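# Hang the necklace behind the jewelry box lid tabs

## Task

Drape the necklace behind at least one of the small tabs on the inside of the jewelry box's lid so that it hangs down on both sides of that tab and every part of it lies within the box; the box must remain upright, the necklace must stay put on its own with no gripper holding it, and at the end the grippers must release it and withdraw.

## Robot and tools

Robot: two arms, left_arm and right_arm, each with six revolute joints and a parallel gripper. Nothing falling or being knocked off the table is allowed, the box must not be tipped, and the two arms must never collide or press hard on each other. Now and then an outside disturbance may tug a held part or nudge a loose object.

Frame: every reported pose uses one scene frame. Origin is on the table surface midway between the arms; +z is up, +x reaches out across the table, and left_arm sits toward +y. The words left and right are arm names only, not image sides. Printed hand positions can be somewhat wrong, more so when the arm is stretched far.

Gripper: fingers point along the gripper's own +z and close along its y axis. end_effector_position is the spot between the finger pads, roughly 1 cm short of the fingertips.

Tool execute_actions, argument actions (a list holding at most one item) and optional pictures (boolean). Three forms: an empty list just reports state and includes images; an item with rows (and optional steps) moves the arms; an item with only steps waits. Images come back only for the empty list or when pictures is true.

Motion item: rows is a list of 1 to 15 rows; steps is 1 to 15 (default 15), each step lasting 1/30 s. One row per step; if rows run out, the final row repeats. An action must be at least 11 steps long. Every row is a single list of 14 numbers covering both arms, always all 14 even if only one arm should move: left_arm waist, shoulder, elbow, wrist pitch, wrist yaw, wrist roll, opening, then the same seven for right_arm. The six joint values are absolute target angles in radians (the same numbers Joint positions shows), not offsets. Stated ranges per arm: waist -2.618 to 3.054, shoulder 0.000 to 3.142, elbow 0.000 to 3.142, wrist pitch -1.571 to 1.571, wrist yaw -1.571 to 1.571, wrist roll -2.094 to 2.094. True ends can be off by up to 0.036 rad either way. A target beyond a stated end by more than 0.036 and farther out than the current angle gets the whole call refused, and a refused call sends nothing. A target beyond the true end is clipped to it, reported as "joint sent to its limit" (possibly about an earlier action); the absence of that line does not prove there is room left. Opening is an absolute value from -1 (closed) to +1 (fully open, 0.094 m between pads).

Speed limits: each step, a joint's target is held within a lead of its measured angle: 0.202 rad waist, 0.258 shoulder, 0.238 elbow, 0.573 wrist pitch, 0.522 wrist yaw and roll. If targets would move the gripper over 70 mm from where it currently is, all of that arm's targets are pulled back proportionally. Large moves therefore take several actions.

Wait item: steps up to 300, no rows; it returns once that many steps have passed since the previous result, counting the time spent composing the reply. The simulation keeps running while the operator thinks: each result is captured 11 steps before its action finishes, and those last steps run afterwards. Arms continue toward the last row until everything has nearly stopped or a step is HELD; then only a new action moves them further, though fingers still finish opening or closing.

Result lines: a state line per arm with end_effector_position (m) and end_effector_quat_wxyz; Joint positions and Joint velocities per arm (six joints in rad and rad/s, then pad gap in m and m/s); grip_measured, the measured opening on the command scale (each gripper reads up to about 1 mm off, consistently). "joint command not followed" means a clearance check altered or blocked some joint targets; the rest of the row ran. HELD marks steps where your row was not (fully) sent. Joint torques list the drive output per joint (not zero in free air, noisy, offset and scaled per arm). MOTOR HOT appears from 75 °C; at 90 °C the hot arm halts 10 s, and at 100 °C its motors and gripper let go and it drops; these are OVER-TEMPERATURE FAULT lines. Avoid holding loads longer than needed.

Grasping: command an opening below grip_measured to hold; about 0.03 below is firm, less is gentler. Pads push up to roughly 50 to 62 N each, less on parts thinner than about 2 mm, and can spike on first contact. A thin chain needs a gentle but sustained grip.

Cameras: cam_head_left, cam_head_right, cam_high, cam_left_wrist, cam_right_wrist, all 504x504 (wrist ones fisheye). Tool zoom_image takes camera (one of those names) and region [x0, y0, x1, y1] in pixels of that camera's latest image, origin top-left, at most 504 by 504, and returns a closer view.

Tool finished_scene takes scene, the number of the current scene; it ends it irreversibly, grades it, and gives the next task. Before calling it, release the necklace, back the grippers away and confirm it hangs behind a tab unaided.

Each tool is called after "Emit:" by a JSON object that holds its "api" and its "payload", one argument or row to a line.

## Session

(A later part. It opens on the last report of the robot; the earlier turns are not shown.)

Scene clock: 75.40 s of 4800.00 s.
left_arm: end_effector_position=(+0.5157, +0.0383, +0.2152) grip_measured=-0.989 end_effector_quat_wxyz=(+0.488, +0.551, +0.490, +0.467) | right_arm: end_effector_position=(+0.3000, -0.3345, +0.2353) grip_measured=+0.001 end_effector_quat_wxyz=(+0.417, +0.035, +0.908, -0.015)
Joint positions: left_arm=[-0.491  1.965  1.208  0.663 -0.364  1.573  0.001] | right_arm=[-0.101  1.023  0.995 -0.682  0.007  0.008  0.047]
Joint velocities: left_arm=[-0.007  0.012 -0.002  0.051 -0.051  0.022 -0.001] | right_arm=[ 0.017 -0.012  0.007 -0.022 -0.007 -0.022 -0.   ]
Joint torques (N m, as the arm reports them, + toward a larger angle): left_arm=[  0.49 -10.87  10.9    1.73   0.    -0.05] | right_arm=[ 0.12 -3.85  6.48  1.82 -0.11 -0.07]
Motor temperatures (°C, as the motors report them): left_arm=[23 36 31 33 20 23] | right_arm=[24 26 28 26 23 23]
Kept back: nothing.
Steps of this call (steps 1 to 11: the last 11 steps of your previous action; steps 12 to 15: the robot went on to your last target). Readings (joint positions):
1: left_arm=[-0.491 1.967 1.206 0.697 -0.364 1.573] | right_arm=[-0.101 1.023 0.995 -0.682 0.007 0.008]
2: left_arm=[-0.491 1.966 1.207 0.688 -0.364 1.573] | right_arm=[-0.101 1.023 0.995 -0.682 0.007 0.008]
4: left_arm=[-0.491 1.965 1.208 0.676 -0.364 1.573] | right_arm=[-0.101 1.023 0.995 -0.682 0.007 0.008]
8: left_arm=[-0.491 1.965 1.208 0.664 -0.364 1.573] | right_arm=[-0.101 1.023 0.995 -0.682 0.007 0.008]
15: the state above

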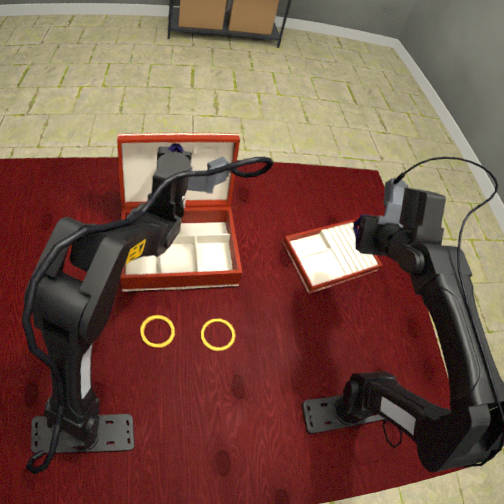

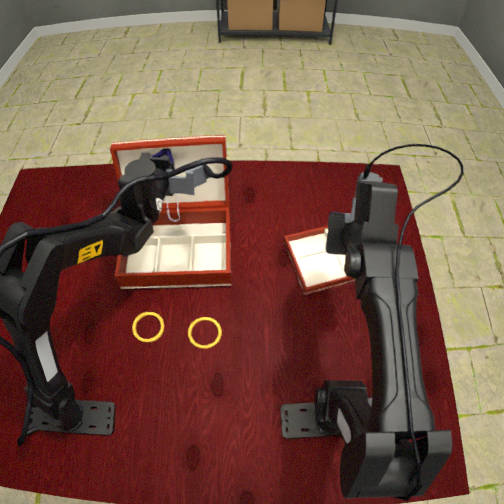

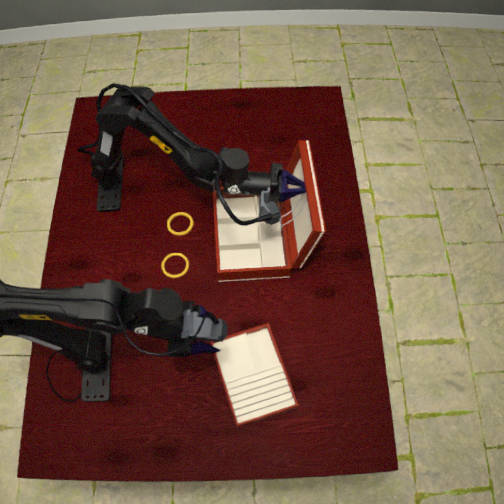

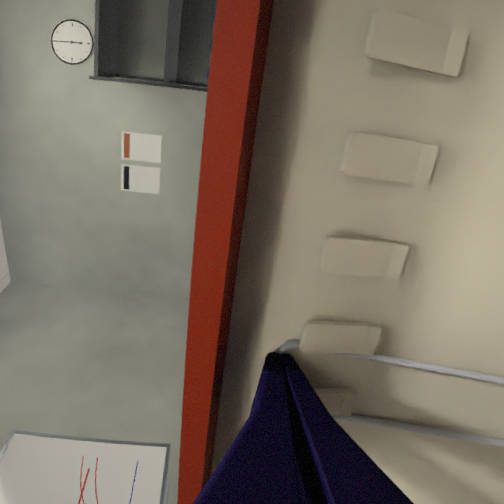

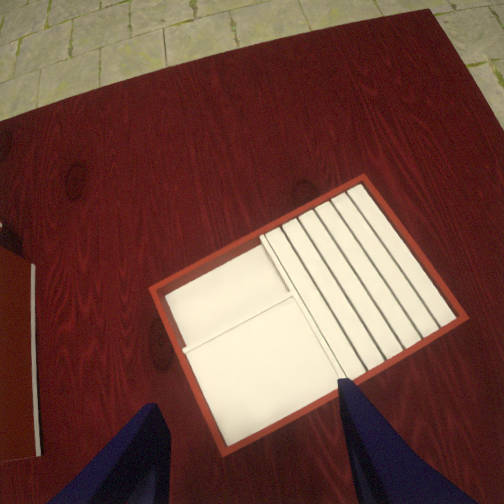

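Emit:
{"api": "execute_actions", "payload": {
  "actions": [
    {"rows":[[-0.485,1.95,1.225,0.62,-0.364,1.571,-0.88,-0.1,1.0,1.0,-0.7,0,0,0]],"steps":15}
  ]
}}

Emit:
{"api": "execute_actions", "payload": {
  "actions": [
    {"steps":15}
  ],
  "pictures": true
}}

Emit:
{"api": "zoom_image", "payload": {
  "camera": "cam_left_wrist",
  "region": [180,230,480,504]
}}

Scene clock: 76.00 s of 4800.00 s.
left_arm: end_effector_position=(+0.5154, +0.0385, +0.2179) grip_measured=-0.882 end_effector_quat_wxyz=(+0.490, +0.550, +0.489, +0.467) | right_arm: end_effector_position=(+0.3000, -0.3345, +0.2353) grip_measured=+0.001 end_effector_quat_wxyz=(+0.417, +0.035, +0.908, -0.015)
Joint positions: left_arm=[-0.491  1.961  1.208  0.664 -0.364  1.574  0.006] | right_arm=[-0.101  1.023  0.995 -0.682  0.007  0.008  0.047]
Joint velocities: left_arm=[ 0.007 -0.007 -0.012 -0.051 -0.007 -0.022  0.001] | right_arm=[-0.017  0.002  0.012  0.022  0.007 -0.022  0.001]
Joint torques (N m, as the arm reports them, + toward a larger angle): left_arm=[  0.54 -10.59  10.07   1.73   0.02  -0.06] | right_arm=[ 0.22 -3.93  6.43  1.8  -0.12 -0.11]
Motor temperatures (°C, as the motors report them): left_arm=[23 36 31 33 20 23] | right_arm=[24 26 28 26 23 23]
Steps of this call (steps 1 to 14: the robot went on to your last target; steps 15 to 18: the first 4 steps of this action). Readings (joint positions):
15: left_arm=[-0.491 1.965 1.208 0.666 -0.364 1.574] | right_arm=[-0.101 1.023 0.995 -0.682 0.007 0.008]
16: left_arm=[-0.491 1.963 1.208 0.667 -0.364 1.574] | right_arm=[-0.101 1.023 0.995 -0.682 0.007 0.008]
18: the state above

Scene clock: 76.50 s of 4800.00 s.
left_arm: end_effector_position=(+0.5154, +0.0385, +0.2179) grip_measured=-0.882 end_effector_quat_wxyz=(+0.490, +0.550, +0.489, +0.467) | right_arm: end_effector_position=(+0.3000, -0.3345, +0.2353) grip_measured=+0.001 end_effector_quat_wxyz=(+0.417, +0.035, +0.908, -0.015)
Joint positions: left_arm=[-0.491  1.961  1.208  0.664 -0.364  1.574  0.006] | right_arm=[-0.101  1.023  0.995 -0.682  0.007  0.008  0.047]
Joint velocities: left_arm=[ 0.012  0.007  0.002 -0.037  0.081 -0.081 -0.   ] | right_arm=[-0.012  0.007  0.002  0.022 -0.007 -0.007  0.   ]
Joint torques (N m, as the arm reports them, + toward a larger angle): left_arm=[  0.53 -10.59  10.1    1.72   0.02  -0.06] | right_arm=[ 0.16 -3.6   6.64  1.79 -0.08 -0.09]
Motor temperatures (°C, as the motors report them): left_arm=[23 37 31 33 20 23] | right_arm=[24 26 28 26 23 23]
Kept back: nothing.
Steps of this call (steps 1 to 11: the last 11 steps of your previous action; steps 12 to 15: the robot went on to your last target). Readings (joint positions):
1: left_arm=[-0.491 1.961 1.208 0.664 -0.364 1.574] | right_arm=[-0.101 1.023 0.995 -0.682 0.007 0.008]
2: left_arm=[-0.491 1.961 1.208 0.664 -0.364 1.574] | right_arm=[-0.101 1.023 0.995 -0.682 0.007 0.008]
4: left_arm=[-0.491 1.961 1.208 0.664 -0.364 1.574] | right_arm=[-0.101 1.023 0.995 -0.682 0.007 0.008]
8: left_arm=[-0.491 1.961 1.208 0.664 -0.364 1.574] | right_arm=[-0.101 1.023 0.995 -0.682 0.007 0.008]
15: the state above
All arms were judged still, so your last target was given up. Only a new action makes them travel on or press farther. Fingers that are still opening or closing keep moving.

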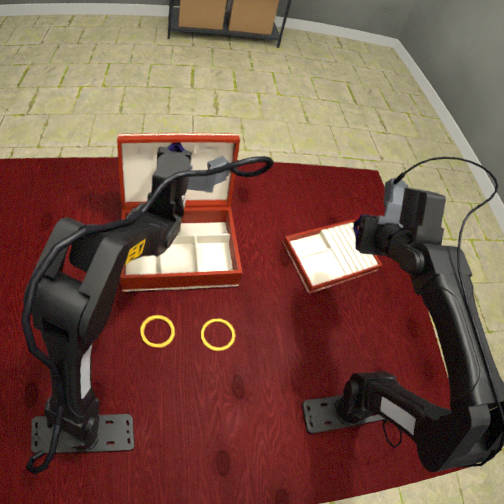

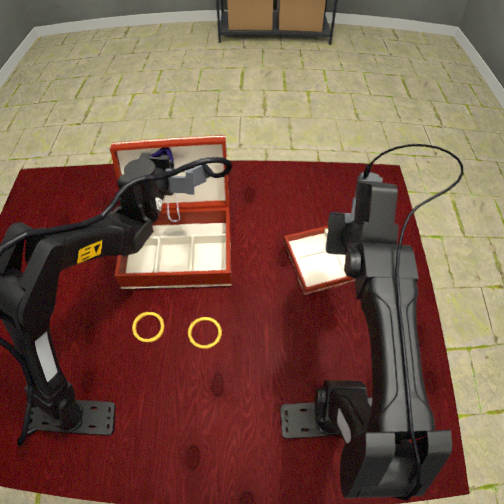

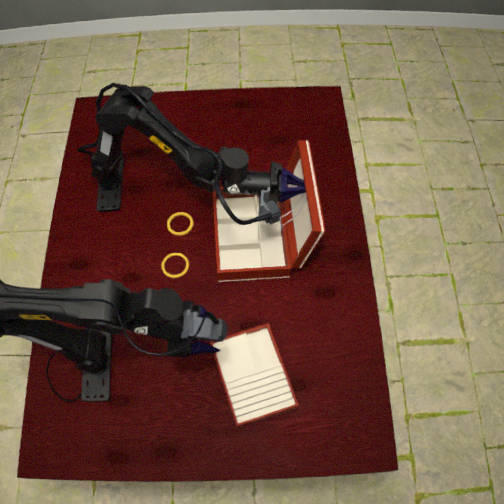

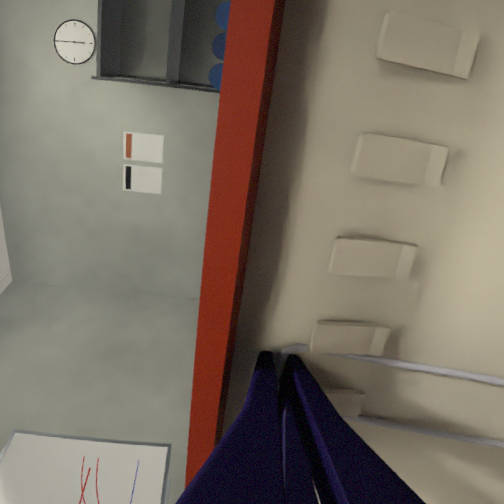

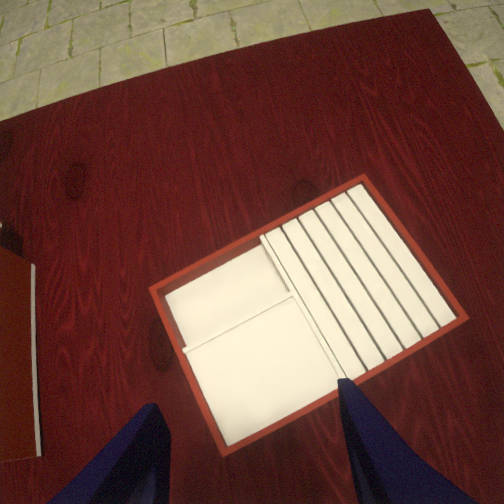

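Region (180, 230, 480, 504) of cam_left_wrist's 504x504 image, scaled by 1.680, with more detail than that image has; it fills the top 460 rows of this view, and the rest is white.

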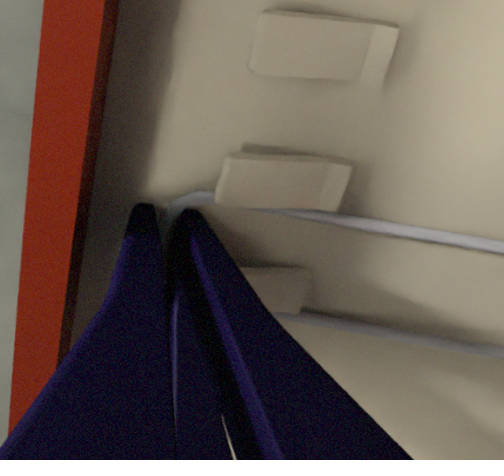

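Emit:
{"api": "execute_actions", "payload": {
  "actions": [
    {"rows":[[-0.5,1.92,1.15,0.64,-0.373,1.571,-0.88,-0.1,1.0,1.0,-0.7,0,0,0]],"steps":15}
  ]
}}

Emit:
{"api": "execute_actions", "payload": {
  "actions": [
    {"steps":15}
  ],
  "pictures": true
}}

Emit:
{"api": "zoom_image", "payload": {
  "camera": "cam_left_wrist",
  "region": [180,230,480,504]
}}

Scene clock: 77.17 s of 4800.00 s.
left_arm: end_effector_position=(+0.5093, +0.0409, +0.2196) grip_measured=-0.882 end_effector_quat_wxyz=(+0.490, +0.550, +0.489, +0.467) | right_arm: end_effector_position=(+0.3000, -0.3345, +0.2353) grip_measured=+0.001 end_effector_quat_wxyz=(+0.417, +0.035, +0.908, -0.015)
Joint positions: left_arm=[-0.492  1.936  1.179  0.667 -0.364  1.574  0.006] | right_arm=[-0.101  1.023  0.995 -0.682  0.007  0.008  0.047]
Joint velocities: left_arm=[-0.007 -0.105 -0.168  0.11   0.037 -0.051  0.   ] | right_arm=[ 0.002 -0.022  0.012 -0.007 -0.051  0.007 -0.001]
Joint torques (N m, as the arm reports them, + toward a larger angle): left_arm=[ -0.38 -10.05   6.89   1.88  -0.09  -0.06] | right_arm=[ 0.14 -3.85  6.43  1.8  -0.09 -0.12]
Motor temperatures (°C, as the motors report them): left_arm=[23 37 32 33 20 23] | right_arm=[24 26 28 26 23 23]
Steps of this call (steps 1 to 16: nothing new was sent; steps 17 to 20: the first 4 steps of this action). Readings (joint positions):
17: left_arm=[-0.491 1.958 1.203 0.665 -0.364 1.574] | right_arm=[-0.101 1.023 0.995 -0.682 0.007 0.008]
18: left_arm=[-0.491 1.950 1.194 0.667 -0.364 1.574] | right_arm=[-0.101 1.023 0.995 -0.682 0.007 0.008]
20: the state above

Scene clock: 77.67 s of 4800.00 s.
left_arm: end_effector_position=(+0.5081, +0.0408, +0.2195) grip_measured=-0.882 end_effector_quat_wxyz=(+0.490, +0.551, +0.489, +0.467) | right_arm: end_effector_position=(+0.3000, -0.3345, +0.2353) grip_measured=+0.001 end_effector_quat_wxyz=(+0.417, +0.035, +0.908, -0.015)
Joint positions: left_arm=[-0.493  1.932  1.174  0.667 -0.364  1.574  0.006] | right_arm=[-0.101  1.023  0.995 -0.682  0.007  0.008  0.047]
Joint velocities: left_arm=[-0.017 -0.012  0.007 -0.037 -0.066  0.007 -0.001] | right_arm=[ 0.017  0.007 -0.007  0.066  0.007 -0.037  0.   ]
Joint torques (N m, as the arm reports them, + toward a larger angle): left_arm=[ -0.45 -10.31   6.51   1.88  -0.09  -0.06] | right_arm=[ 0.29 -3.97  6.6   1.79 -0.09 -0.13]
Motor temperatures (°C, as the motors report them): left_arm=[23 37 31 33 20 23] | right_arm=[24 26 28 26 23 23]
Kept back: nothing.
Steps of this call (steps 1 to 11: the last 11 steps of your previous action; steps 12 to 15: the robot went on to your last target). Readings (joint positions):
1: left_arm=[-0.493 1.933 1.176 0.667 -0.364 1.574] | right_arm=[-0.101 1.023 0.995 -0.682 0.007 0.008]
2: left_arm=[-0.493 1.932 1.174 0.667 -0.364 1.574] | right_arm=[-0.101 1.023 0.995 -0.682 0.007 0.008]
4: left_arm=[-0.493 1.932 1.174 0.667 -0.364 1.574] | right_arm=[-0.101 1.023 0.995 -0.682 0.007 0.008]
8: left_arm=[-0.493 1.932 1.174 0.667 -0.364 1.574] | right_arm=[-0.101 1.023 0.995 -0.682 0.007 0.008]
15: the state above
All arms were judged still, so your last target was given up. Only a new action makes them travel on or press farther. Fingers that are still opening or closing keep moving.

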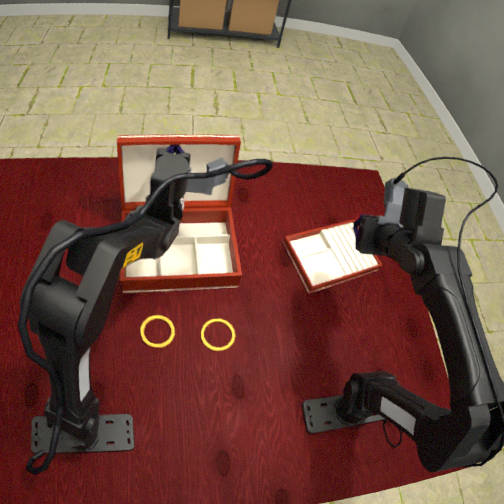

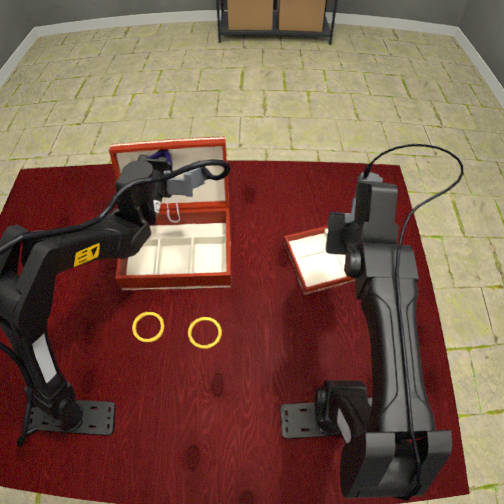

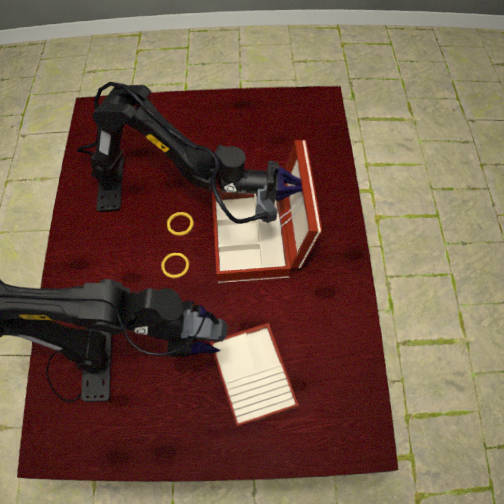

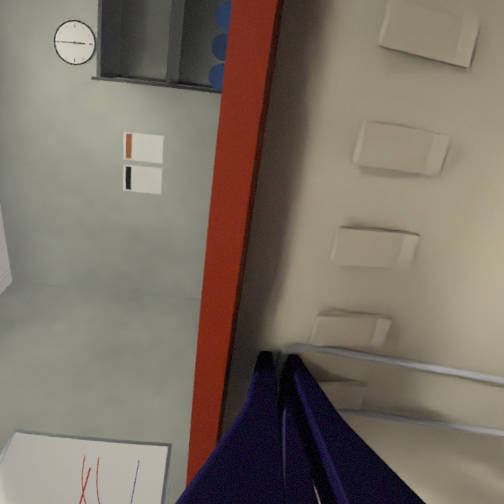

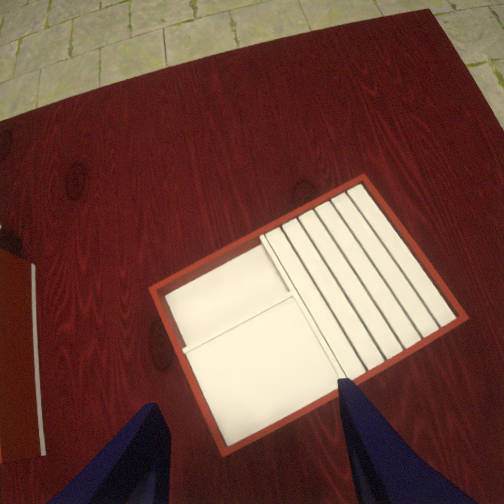

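Region (180, 230, 480, 504) of cam_left_wrist's 504x504 image, scaled by 1.680, with more detail than that image has; it fills the top 460 rows of this view, and the rest is white.

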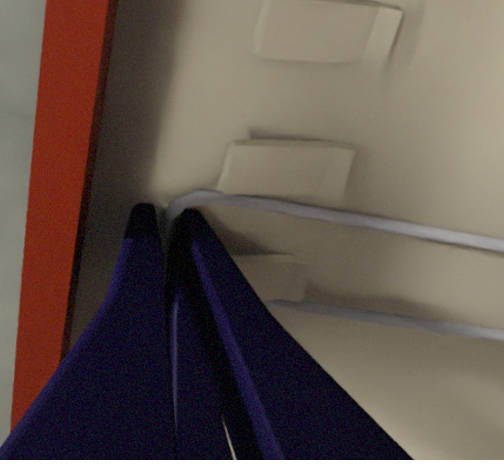

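Emit:
{"api": "execute_actions", "payload": {
  "actions": [
    {"rows":[[-0.493,1.95,1.245,0.64,-0.364,1.571,-0.88,-0.1,1.0,1.0,-0.7,0,0,0]],"steps":12}
  ]
}}

Emit:
{"api": "execute_actions", "payload": {
  "actions": [
    {"rows":[[-0.493,1.965,1.245,0.64,-0.364,1.571,-1,-0.1,1.0,1.0,-0.7,0,0,0]],"steps":15}
  ]
}}

Emit:
{"api": "execute_actions", "payload": {
  "actions": [
    {"rows":[[-0.525,1.965,1.235,0.64,-0.395,1.571,-1,-0.1,1.0,1.0,-0.7,0,0,0]],"steps":15}
  ]
}}

Emit:
{"api": "execute_actions", "payload": {
  "actions": [
    {"steps":15}
  ],
  "pictures": true
}}

Emit:
{"api": "zoom_image", "payload": {
  "camera": "cam_left_wrist",
  "region": [180,230,480,504]
}}

Scene clock: 78.43 s of 4800.00 s.
left_arm: end_effector_position=(+0.5087, +0.0405, +0.2208) grip_measured=-0.882 end_effector_quat_wxyz=(+0.490, +0.550, +0.489, +0.467) | right_arm: end_effector_position=(+0.3000, -0.3345, +0.2353) grip_measured=+0.001 end_effector_quat_wxyz=(+0.417, +0.035, +0.908, -0.015)
Joint positions: left_arm=[-0.493  1.932  1.179  0.664 -0.364  1.574  0.006] | right_arm=[-0.101  1.023  0.995 -0.682  0.007  0.008  0.047]
Joint velocities: left_arm=[-0.007  0.042  0.256 -0.242 -0.037  0.066  0.   ] | right_arm=[ 0.007  0.007 -0.012  0.022 -0.022 -0.022 -0.   ]
Joint torques (N m, as the arm reports them, + toward a larger angle): left_arm=[ 0.08 -8.44 12.99  2.27  0.01 -0.07] | right_arm=[ 0.02 -3.82  6.44  1.83 -0.14 -0.09]
Motor temperatures (°C, as the motors report them): left_arm=[23 37 31 33 20 23] | right_arm=[24 26 28 26 23 23]
Steps of this call (steps 1 to 22: nothing new was sent; step 23: the first step of this action). Readings (joint positions):
23: the state above

Scene clock: 78.93 s of 4800.00 s.
left_arm: end_effector_position=(+0.5139, +0.0380, +0.2250) grip_measured=-0.994 end_effector_quat_wxyz=(+0.491, +0.550, +0.489, +0.467) | right_arm: end_effector_position=(+0.3000, -0.3345, +0.2353) grip_measured=+0.001 end_effector_quat_wxyz=(+0.417, +0.035, +0.908, -0.015)
Joint positions: left_arm=[-0.493  1.944  1.214  0.643 -0.364  1.573  0.   ] | right_arm=[-0.101  1.023  0.995 -0.682  0.007  0.008  0.047]
Joint velocities: left_arm=[-0.007  0.032  0.027 -0.051  0.007  0.037 -0.001] | right_arm=[ 0.002 -0.012 -0.002 -0.007 -0.081  0.051  0.001]
Joint torques (N m, as the arm reports them, + toward a larger angle): left_arm=[ 0.06 -8.32 11.23  2.14  0.01 -0.06] | right_arm=[-0.09 -3.85  6.53  1.82 -0.12 -0.06]
Motor temperatures (°C, as the motors report them): left_arm=[23 37 31 33 20 23] | right_arm=[24 26 28 26 23 23]
Steps of this call (steps 1 to 11: the last 11 steps of your previous action; steps 12 to 15: the first 4 steps of this action). Readings (joint positions):
12: left_arm=[-0.493 1.939 1.209 0.642 -0.364 1.573] | right_arm=[-0.101 1.023 0.995 -0.682 0.007 0.008]
13: left_arm=[-0.493 1.941 1.211 0.643 -0.364 1.573] | right_arm=[-0.101 1.023 0.995 -0.682 0.007 0.008]
15: the state above

Scene clock: 79.43 s of 4800.00 s.
left_arm: end_effector_position=(+0.5115, +0.0325, +0.2243) grip_measured=-0.996 end_effector_quat_wxyz=(+0.490, +0.550, +0.488, +0.468) | right_arm: end_effector_position=(+0.3000, -0.3345, +0.2353) grip_measured=+0.001 end_effector_quat_wxyz=(+0.417, +0.035, +0.908, -0.015)
Joint positions: left_arm=[-0.508  1.946  1.214  0.643 -0.379  1.573  0.   ] | right_arm=[-0.101  1.023  0.995 -0.682  0.007  0.008  0.047]
Joint velocities: left_arm=[-0.154  0.007 -0.002  0.066 -0.037  0.007 -0.   ] | right_arm=[-0.002  0.012 -0.007 -0.11   0.022  0.022 -0.001]
Joint torques (N m, as the arm reports them, + toward a larger angle): left_arm=[-0.57 -8.26 10.46  2.07 -0.06 -0.07] | right_arm=[ 0.1  -3.91  6.55  1.79 -0.12 -0.08]
Motor temperatures (°C, as the motors report them): left_arm=[23 37 32 33 20 23] | right_arm=[24 26 28 26 23 23]
Steps of this call (steps 1 to 11: the last 11 steps of your previous action; steps 12 to 15: the first 4 steps of this action). Readings (joint positions):
12: left_arm=[-0.495 1.946 1.214 0.643 -0.368 1.573] | right_arm=[-0.101 1.023 0.995 -0.682 0.007 0.008]
13: left_arm=[-0.499 1.946 1.214 0.643 -0.373 1.573] | right_arm=[-0.101 1.023 0.995 -0.682 0.007 0.008]
15: the state above

Scene clock: 79.93 s of 4800.00 s.
left_arm: end_effector_position=(+0.5093, +0.0272, +0.2243) grip_measured=-0.996 end_effector_quat_wxyz=(+0.492, +0.552, +0.487, +0.466) | right_arm: end_effector_position=(+0.3000, -0.3345, +0.2353) grip_measured=+0.001 end_effector_quat_wxyz=(+0.417, +0.035, +0.908, -0.015)
Joint positions: left_arm=[-0.52   1.946  1.214  0.643 -0.385  1.573  0.   ] | right_arm=[-0.101  1.023  0.995 -0.682  0.007  0.008  0.047]
Joint velocities: left_arm=[-0.002  0.007 -0.002  0.007  0.051  0.007  0.   ] | right_arm=[-0.002 -0.012 -0.007  0.037  0.051  0.022  0.   ]
Joint torques (N m, as the arm reports them, + toward a larger angle): left_arm=[-0.38 -8.26 10.37  2.11 -0.12 -0.04] | right_arm=[ 0.03 -3.85  6.62  1.84 -0.1  -0.09]
Motor temperatures (°C, as the motors report them): left_arm=[23 37 32 33 20 23] | right_arm=[24 26 28 26 23 23]
Kept back: nothing.
Steps of this call (steps 1 to 11: the last 11 steps of your previous action; steps 12 to 15: the robot went on to your last target). Readings (joint positions):
1: left_arm=[-0.513 1.946 1.214 0.643 -0.380 1.573] | right_arm=[-0.101 1.023 0.995 -0.682 0.007 0.008]
2: left_arm=[-0.516 1.946 1.214 0.643 -0.381 1.573] | right_arm=[-0.101 1.023 0.995 -0.682 0.007 0.008]
4: left_arm=[-0.520 1.946 1.214 0.643 -0.381 1.573] | right_arm=[-0.101 1.023 0.995 -0.682 0.007 0.008]
8: left_arm=[-0.520 1.946 1.214 0.643 -0.383 1.573] | right_arm=[-0.101 1.023 0.995 -0.682 0.007 0.008]
15: the state above

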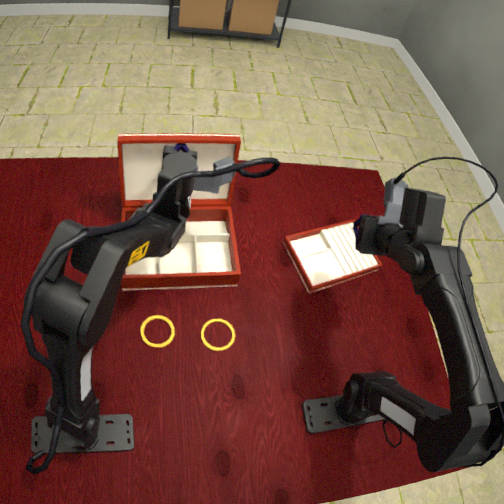

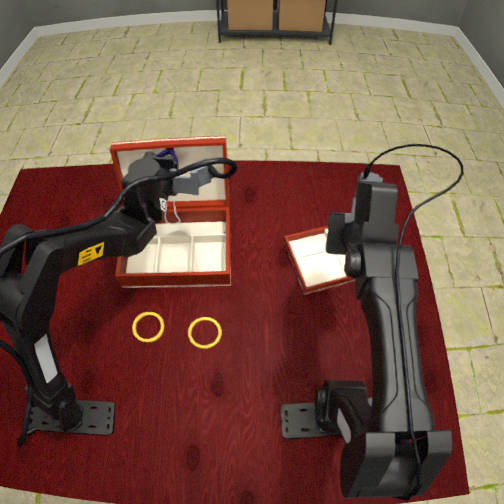

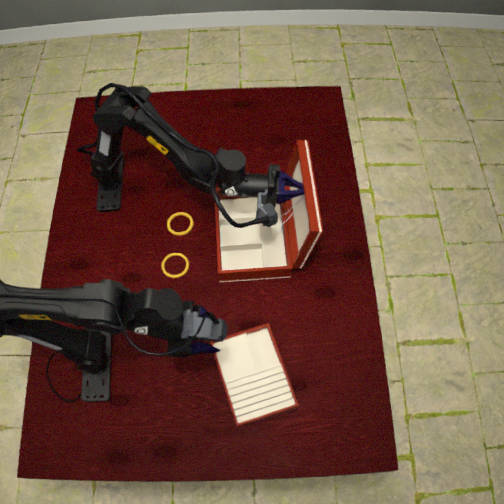

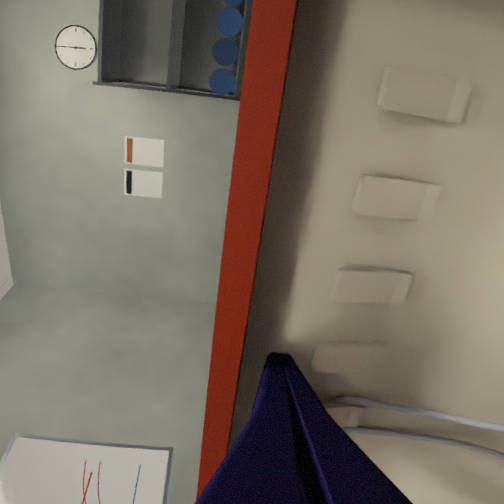

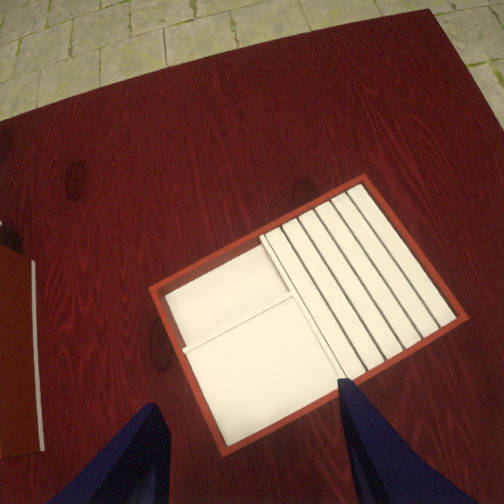

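Region (180, 230, 480, 504) of cam_left_wrist's 504x504 image, scaled by 1.680, with more detail than that image has; it fills the top 460 rows of this view, and the rest is white.

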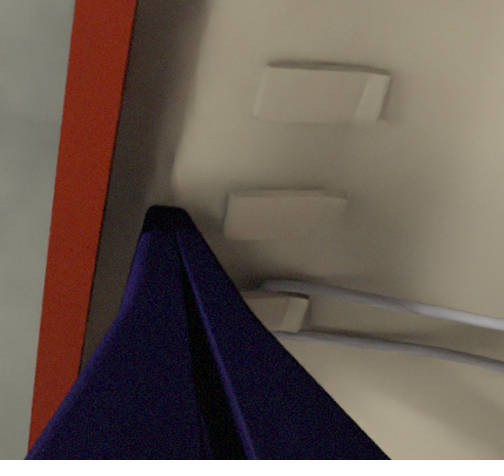

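Emit:
{"api": "execute_actions", "payload": {
  "actions": [
    {"rows":[[-0.545,1.88,1.09,0.68,-0.41,1.571,-1,-0.1,1.0,1.0,-0.7,0,0,0]],"steps":15}
  ]
}}

Emit:
{"api": "execute_actions", "payload": {
  "actions": [
    {"steps":15}
  ],
  "pictures": true
}}

Emit:
{"api": "zoom_image", "payload": {
  "camera": "cam_left_wrist",
  "region": [180,230,480,504]
}}

Scene clock: 80.53 s of 4800.00 s.
left_arm: end_effector_position=(+0.4917, +0.0319, +0.2129) grip_measured=-0.996 end_effector_quat_wxyz=(+0.483, +0.559, +0.489, +0.463) | right_arm: end_effector_position=(+0.3000, -0.3345, +0.2353) grip_measured=+0.001 end_effector_quat_wxyz=(+0.417, +0.035, +0.908, -0.015)
Joint positions: left_arm=[-0.53   1.9    1.122  0.666 -0.395  1.573  0.   ] | right_arm=[-0.101  1.023  0.995 -0.682  0.007  0.008  0.047]
Joint velocities: left_arm=[-0.105 -0.144 -0.427  0.11  -0.051 -0.037 -0.   ] | right_arm=[-0.002 -0.002 -0.007  0.051 -0.051 -0.051 -0.   ]
Joint torques (N m, as the arm reports them, + toward a larger angle): left_arm=[-0.63 -9.93  7.99  2.27 -0.08 -0.08] | right_arm=[ 0.23 -3.94  6.39  1.81 -0.12 -0.14]
Motor temperatures (°C, as the motors report them): left_arm=[23 37 32 33 20 23] | right_arm=[24 26 28 26 23 23]
Steps of this call (steps 1 to 14: the robot went on to your last target; steps 15 to 18: the first 4 steps of this action). Readings (joint positions):
15: left_arm=[-0.521 1.940 1.201 0.652 -0.386 1.573] | right_arm=[-0.101 1.023 0.995 -0.682 0.007 0.008]
16: left_arm=[-0.523 1.924 1.169 0.662 -0.389 1.573] | right_arm=[-0.101 1.023 0.995 -0.682 0.007 0.008]
18: the state above

Scene clock: 81.03 s of 4800.00 s.
left_arm: end_effector_position=(+0.4880, +0.0303, +0.2084) grip_measured=-0.996 end_effector_quat_wxyz=(+0.482, +0.562, +0.489, +0.462) | right_arm: end_effector_position=(+0.3000, -0.3345, +0.2353) grip_measured=+0.001 end_effector_quat_wxyz=(+0.417, +0.035, +0.908, -0.015)
Joint positions: left_arm=[-0.537  1.898  1.105  0.674 -0.4    1.573  0.   ] | right_arm=[-0.101  1.023  0.995 -0.682  0.007  0.008  0.047]
Joint velocities: left_arm=[ 0.002 -0.002  0.002  0.007  0.022  0.037 -0.001] | right_arm=[-0.017 -0.007  0.027  0.007  0.007 -0.022 -0.001]
Joint torques (N m, as the arm reports them, + toward a larger angle): left_arm=[ -0.58 -10.38   7.18   2.18  -0.14  -0.05] | right_arm=[ 0.1  -3.84  6.44  1.84 -0.1  -0.07]
Motor temperatures (°C, as the motors report them): left_arm=[23 37 32 33 20 23] | right_arm=[24 26 28 26 23 23]
Kept back: nothing.
Steps of this call (steps 1 to 11: the last 11 steps of your previous action; steps 12 to 15: the robot went on to your last target). Readings (joint positions):
1: left_arm=[-0.533 1.898 1.112 0.666 -0.396 1.573] | right_arm=[-0.101 1.023 0.995 -0.682 0.007 0.008]
2: left_arm=[-0.535 1.898 1.108 0.666 -0.397 1.573] | right_arm=[-0.101 1.023 0.995 -0.682 0.007 0.008]
4: left_arm=[-0.537 1.898 1.105 0.666 -0.397 1.573] | right_arm=[-0.101 1.023 0.995 -0.682 0.007 0.008]
8: left_arm=[-0.537 1.898 1.105 0.672 -0.399 1.573] | right_arm=[-0.101 1.023 0.995 -0.682 0.007 0.008]
15: the state above

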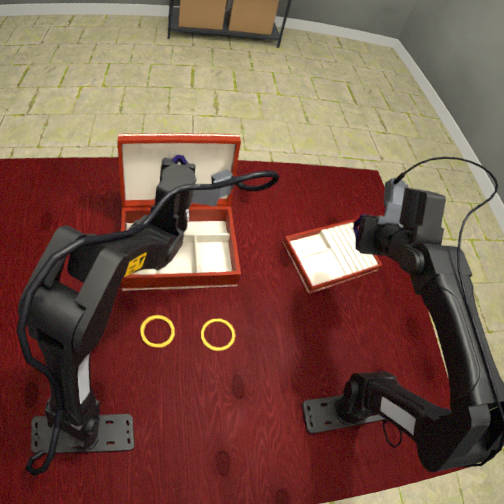

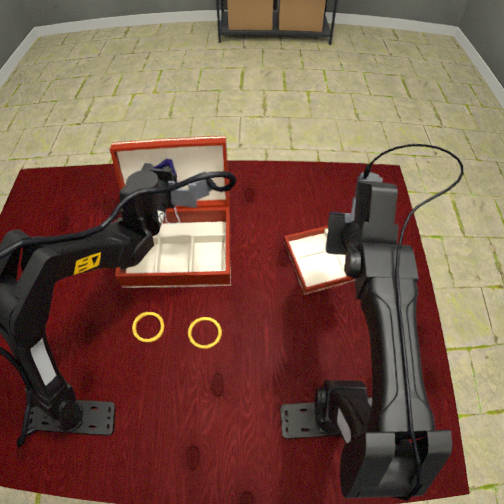

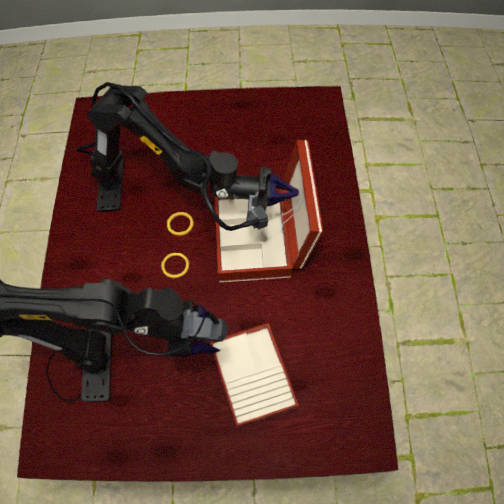

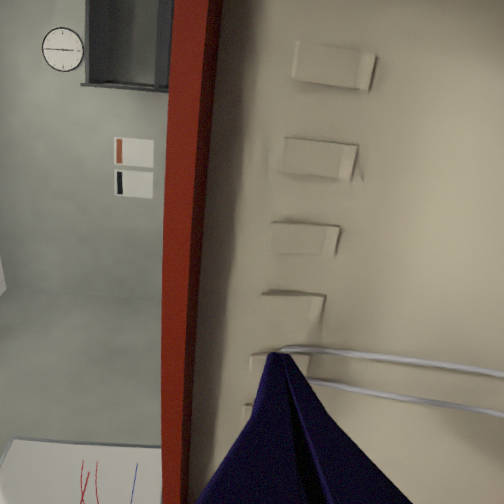

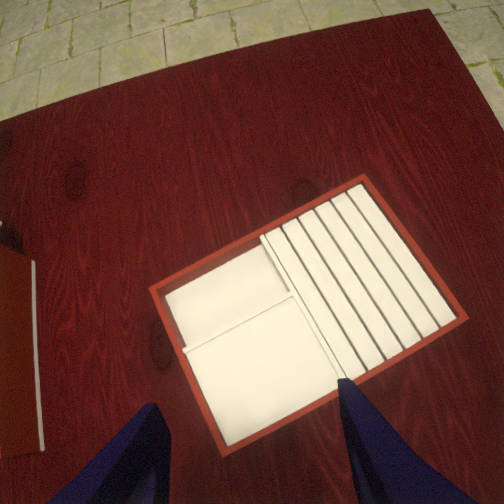

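Region (180, 230, 480, 504) of cam_left_wrist's 504x504 image, scaled by 1.680, with more detail than that image has; it fills the top 460 rows of this view, and the rest is white.

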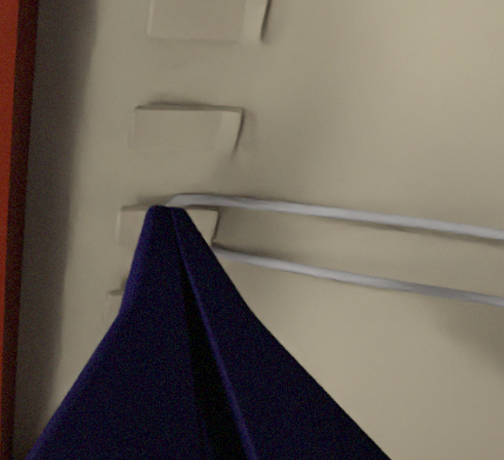

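Hanging on the tab. Retreat.

Emit:
{"api": "execute_actions", "payload": {
  "actions": [
    {"rows":[[-0.6,1.75,0.93,0.75,-0.47,1.571,-1,-0.1,1.0,1.0,-0.7,0,0,0]],"steps":15}
  ]
}}

Emit:
{"api": "execute_actions", "payload": {
  "actions": [
    {"rows":[[-0.62,1.42,0.88,0.5,-0.5,1.571,-1,-0.1,1.0,1.0,-0.7,0,0,0]],"steps":15}
  ]
}}

Emit:
{"api": "execute_actions", "payload": {
  "actions": [
    {"rows":[[-0.4,1.0,1.0,-0.3,-0.2,1.0,-1,-0.1,1.0,1.0,-0.7,0,0,0]],"steps":15}
  ]
}}

Emit:
{"api": "execute_actions", "payload": {
  "actions": [
    {"steps":40}
  ],
  "pictures": true
}}

Emit:
{"api": "zoom_image", "payload": {
  "camera": "cam_head_right",
  "region": [100,130,260,300]
}}

Scene clock: 81.63 s of 4800.00 s.
left_arm: end_effector_position=(+0.4518, +0.0337, +0.2081) grip_measured=-0.996 end_effector_quat_wxyz=(+0.480, +0.564, +0.487, +0.463) | right_arm: end_effector_position=(+0.3000, -0.3345, +0.2353) grip_measured=+0.001 end_effector_quat_wxyz=(+0.417, +0.035, +0.908, -0.015)
Joint positions: left_arm=[-0.576  1.786  0.957  0.706 -0.438  1.573  0.   ] | right_arm=[-0.101  1.023  0.995 -0.682  0.007  0.008  0.047]
Joint velocities: left_arm=[-0.383 -0.569 -0.579  0.125 -0.139 -0.022 -0.001] | right_arm=[ 0.012  0.002  0.007  0.022  0.022 -0.007 -0.   ]
Joint torques (N m, as the arm reports them, + toward a larger angle): left_arm=[ 0.01 -8.1   9.13  2.34 -0.09 -0.06] | right_arm=[ 0.12 -3.78  6.53  1.81 -0.11 -0.1 ]
Motor temperatures (°C, as the motors report them): left_arm=[23 38 31 33 20 23] | right_arm=[24 26 28 26 23 23]
Steps of this call (steps 1 to 14: the robot went on to your last target; steps 15 to 18: the first 4 steps of this action). Readings (joint positions):
15: left_arm=[-0.541 1.883 1.084 0.687 -0.407 1.573] | right_arm=[-0.101 1.023 0.995 -0.682 0.007 0.008]
16: left_arm=[-0.550 1.848 1.032 0.698 -0.420 1.573] | right_arm=[-0.101 1.023 0.995 -0.682 0.007 0.008]
18: the state above

Scene clock: 82.13 s of 4800.00 s.
left_arm: end_effector_position=(+0.4100, +0.0475, +0.2514) grip_measured=-0.996 end_effector_quat_wxyz=(+0.483, +0.560, +0.485, +0.467) | right_arm: end_effector_position=(+0.3000, -0.3345, +0.2353) grip_measured=+0.001 end_effector_quat_wxyz=(+0.417, +0.035, +0.908, -0.015)
Joint positions: left_arm=[-0.607  1.55   0.875  0.566 -0.473  1.576  0.   ] | right_arm=[-0.101  1.023  0.995 -0.682  0.007  0.008  0.047]
Joint velocities: left_arm=[-0.046 -1.805 -0.095 -0.755 -0.051 -0.007 -0.001] | right_arm=[ 0.012 -0.002  0.002 -0.037 -0.037 -0.051  0.   ]
Joint torques (N m, as the arm reports them, + toward a larger angle): left_arm=[-0.72 -7.91  9.96  2.53 -0.07 -0.08] | right_arm=[ 0.17 -3.99  6.66  1.81 -0.09 -0.12]
Motor temperatures (°C, as the motors report them): left_arm=[23 38 31 33 20 23] | right_arm=[24 26 28 26 23 23]
Steps of this call (steps 1 to 11: the last 11 steps of your previous action; steps 12 to 15: the first 4 steps of this action). Readings (joint positions):
12: left_arm=[-0.601 1.738 0.938 0.706 -0.458 1.573] | right_arm=[-0.101 1.023 0.995 -0.682 0.007 0.008]
13: left_arm=[-0.603 1.682 0.910 0.642 -0.463 1.575] | right_arm=[-0.101 1.023 0.995 -0.682 0.007 0.008]
15: the state above

Scene clock: 82.63 s of 4800.00 s.
left_arm: end_effector_position=(+0.3749, +0.1159, +0.3127) grip_measured=-0.996 end_effector_quat_wxyz=(+0.521, +0.498, +0.573, +0.389) | right_arm: end_effector_position=(+0.3000, -0.3345, +0.2353) grip_measured=+0.001 end_effector_quat_wxyz=(+0.417, +0.035, +0.908, -0.015)
Joint positions: left_arm=[-0.458  1.227  0.925  0.139 -0.335  1.303  0.   ] | right_arm=[-0.101  1.023  0.995 -0.682  0.007  0.008  0.047]
Joint velocities: left_arm=[ 1.238 -1.902  0.383 -2.821  0.549 -1.678  0.   ] | right_arm=[-0.007  0.007 -0.007 -0.051  0.037 -0.007  0.   ]
Joint torques (N m, as the arm reports them, + toward a larger angle): left_arm=[-2.1  -7.92 13.23  2.49  0.39 -0.16] | right_arm=[ 0.22 -3.7   6.51  1.8  -0.1  -0.1 ]
Motor temperatures (°C, as the motors report them): left_arm=[23 38 31 33 20 23] | right_arm=[24 26 28 26 23 23]
Steps of this call (steps 1 to 11: the last 11 steps of your previous action; steps 12 to 15: the first 4 steps of this action). Readings (joint positions):
12: left_arm=[-0.591 1.388 0.896 0.458 -0.444 1.514] | right_arm=[-0.101 1.023 0.995 -0.682 0.007 0.008]
13: left_arm=[-0.553 1.346 0.904 0.342 -0.391 1.434] | right_arm=[-0.101 1.023 0.995 -0.682 0.007 0.008]
15: the state above

Scene clock: 83.97 s of 4800.00 s.
left_arm: end_effector_position=(+0.3157, +0.1436, +0.3411) grip_measured=-0.996 end_effector_quat_wxyz=(+0.545, +0.447, +0.652, +0.277) | right_arm: end_effector_position=(+0.3000, -0.3345, +0.2353) grip_measured=+0.001 end_effector_quat_wxyz=(+0.417, +0.035, +0.908, -0.015)
Joint positions: left_arm=[-0.393  0.993  1.011 -0.278 -0.211  1.016  0.   ] | right_arm=[-0.101  1.023  0.995 -0.682  0.007  0.008  0.047]
Joint velocities: left_arm=[-0.007 -0.027 -0.022 -0.022 -0.066  0.007  0.   ] | right_arm=[-0.012 -0.032 -0.002  0.037 -0.022 -0.081 -0.001]
Joint torques (N m, as the arm reports them, + toward a larger angle): left_arm=[-0.43 -1.24  8.24  1.97  0.13 -0.17] | right_arm=[-0.02 -3.83  6.56  1.84 -0.12 -0.1 ]
Motor temperatures (°C, as the motors report them): left_arm=[23 37 31 33 20 23] | right_arm=[24 26 28 26 23 23]
Kept back: nothing.
Steps of this call (steps 1 to 11: the last 11 steps of your previous action; steps 12 to 40: the robot went on to your last target). Readings (joint positions):
1: left_arm=[-0.422 1.159 0.938 0.050 -0.317 1.247] | right_arm=[-0.101 1.023 0.995 -0.682 0.007 0.008]
2: left_arm=[-0.401 1.095 0.952 -0.019 -0.304 1.200] | right_arm=[-0.101 1.023 0.995 -0.682 0.007 0.008]
4: left_arm=[-0.393 1.006 0.985 -0.095 -0.278 1.132] | right_arm=[-0.101 1.023 0.995 -0.682 0.007 0.008]
8: left_arm=[-0.393 0.976 1.011 -0.162 -0.238 1.061] | right_arm=[-0.101 1.023 0.995 -0.682 0.007 0.008]
40: the state above

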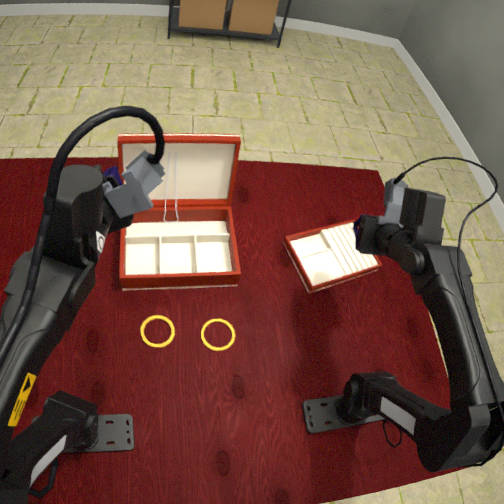

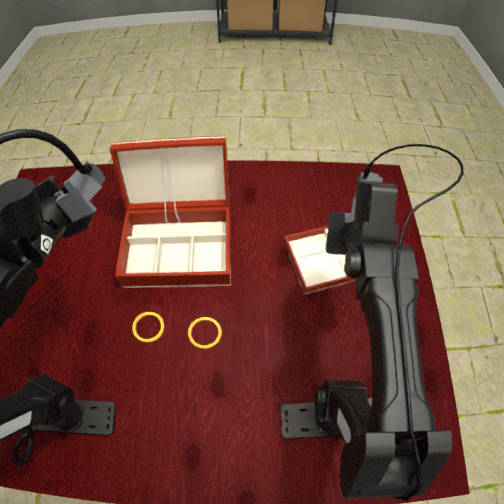

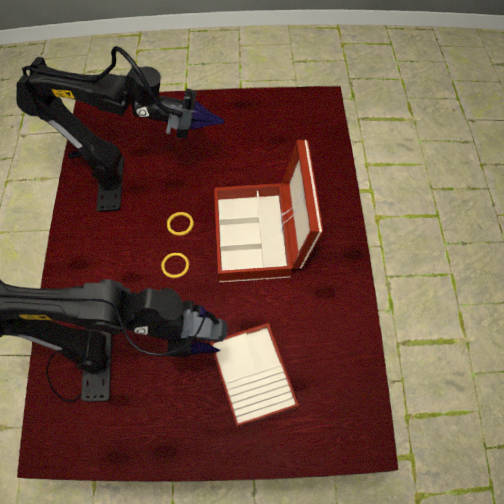

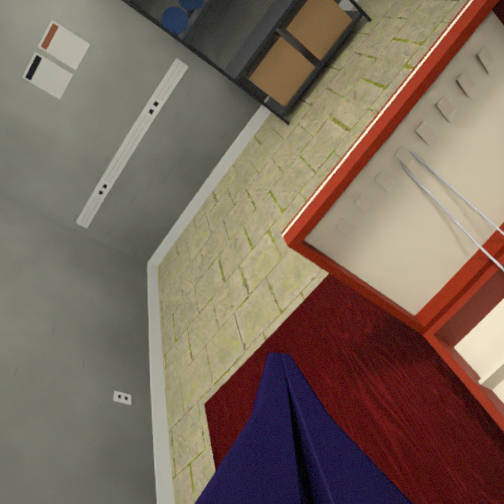

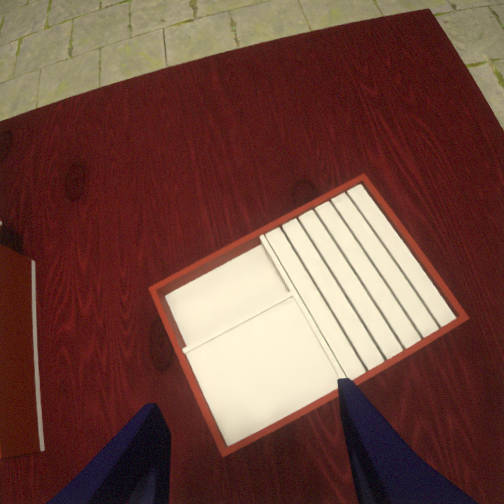

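Region (100, 130, 260, 300) of cam_head_right's 504x504 image, scaled by 2.965, with more detail than that image has; it fills the left 474 columns of this view, and the rest is white.

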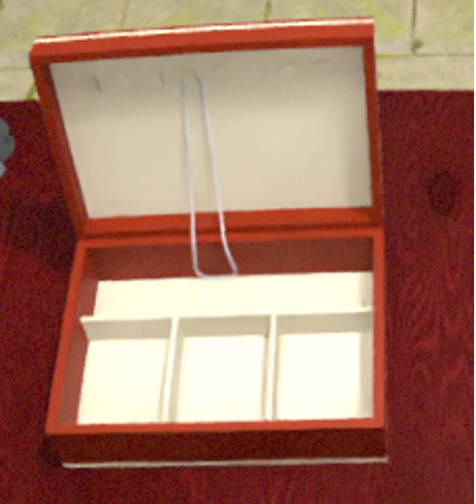

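Emit:
{"api": "zoom_image", "payload": {
  "camera": "cam_left_wrist",
  "region": [370,110,490,230]
}}

Region (370, 110, 490, 230) of cam_left_wrist's 504x504 image, scaled by 4.200, with more detail than that image has.

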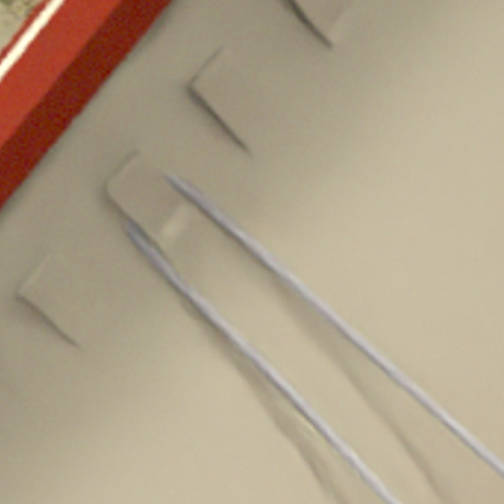

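Seated behind the tab.

Emit:
{"api": "finished_scene", "payload": {
  "scene": 2
}}

The scene is finished: the task was done.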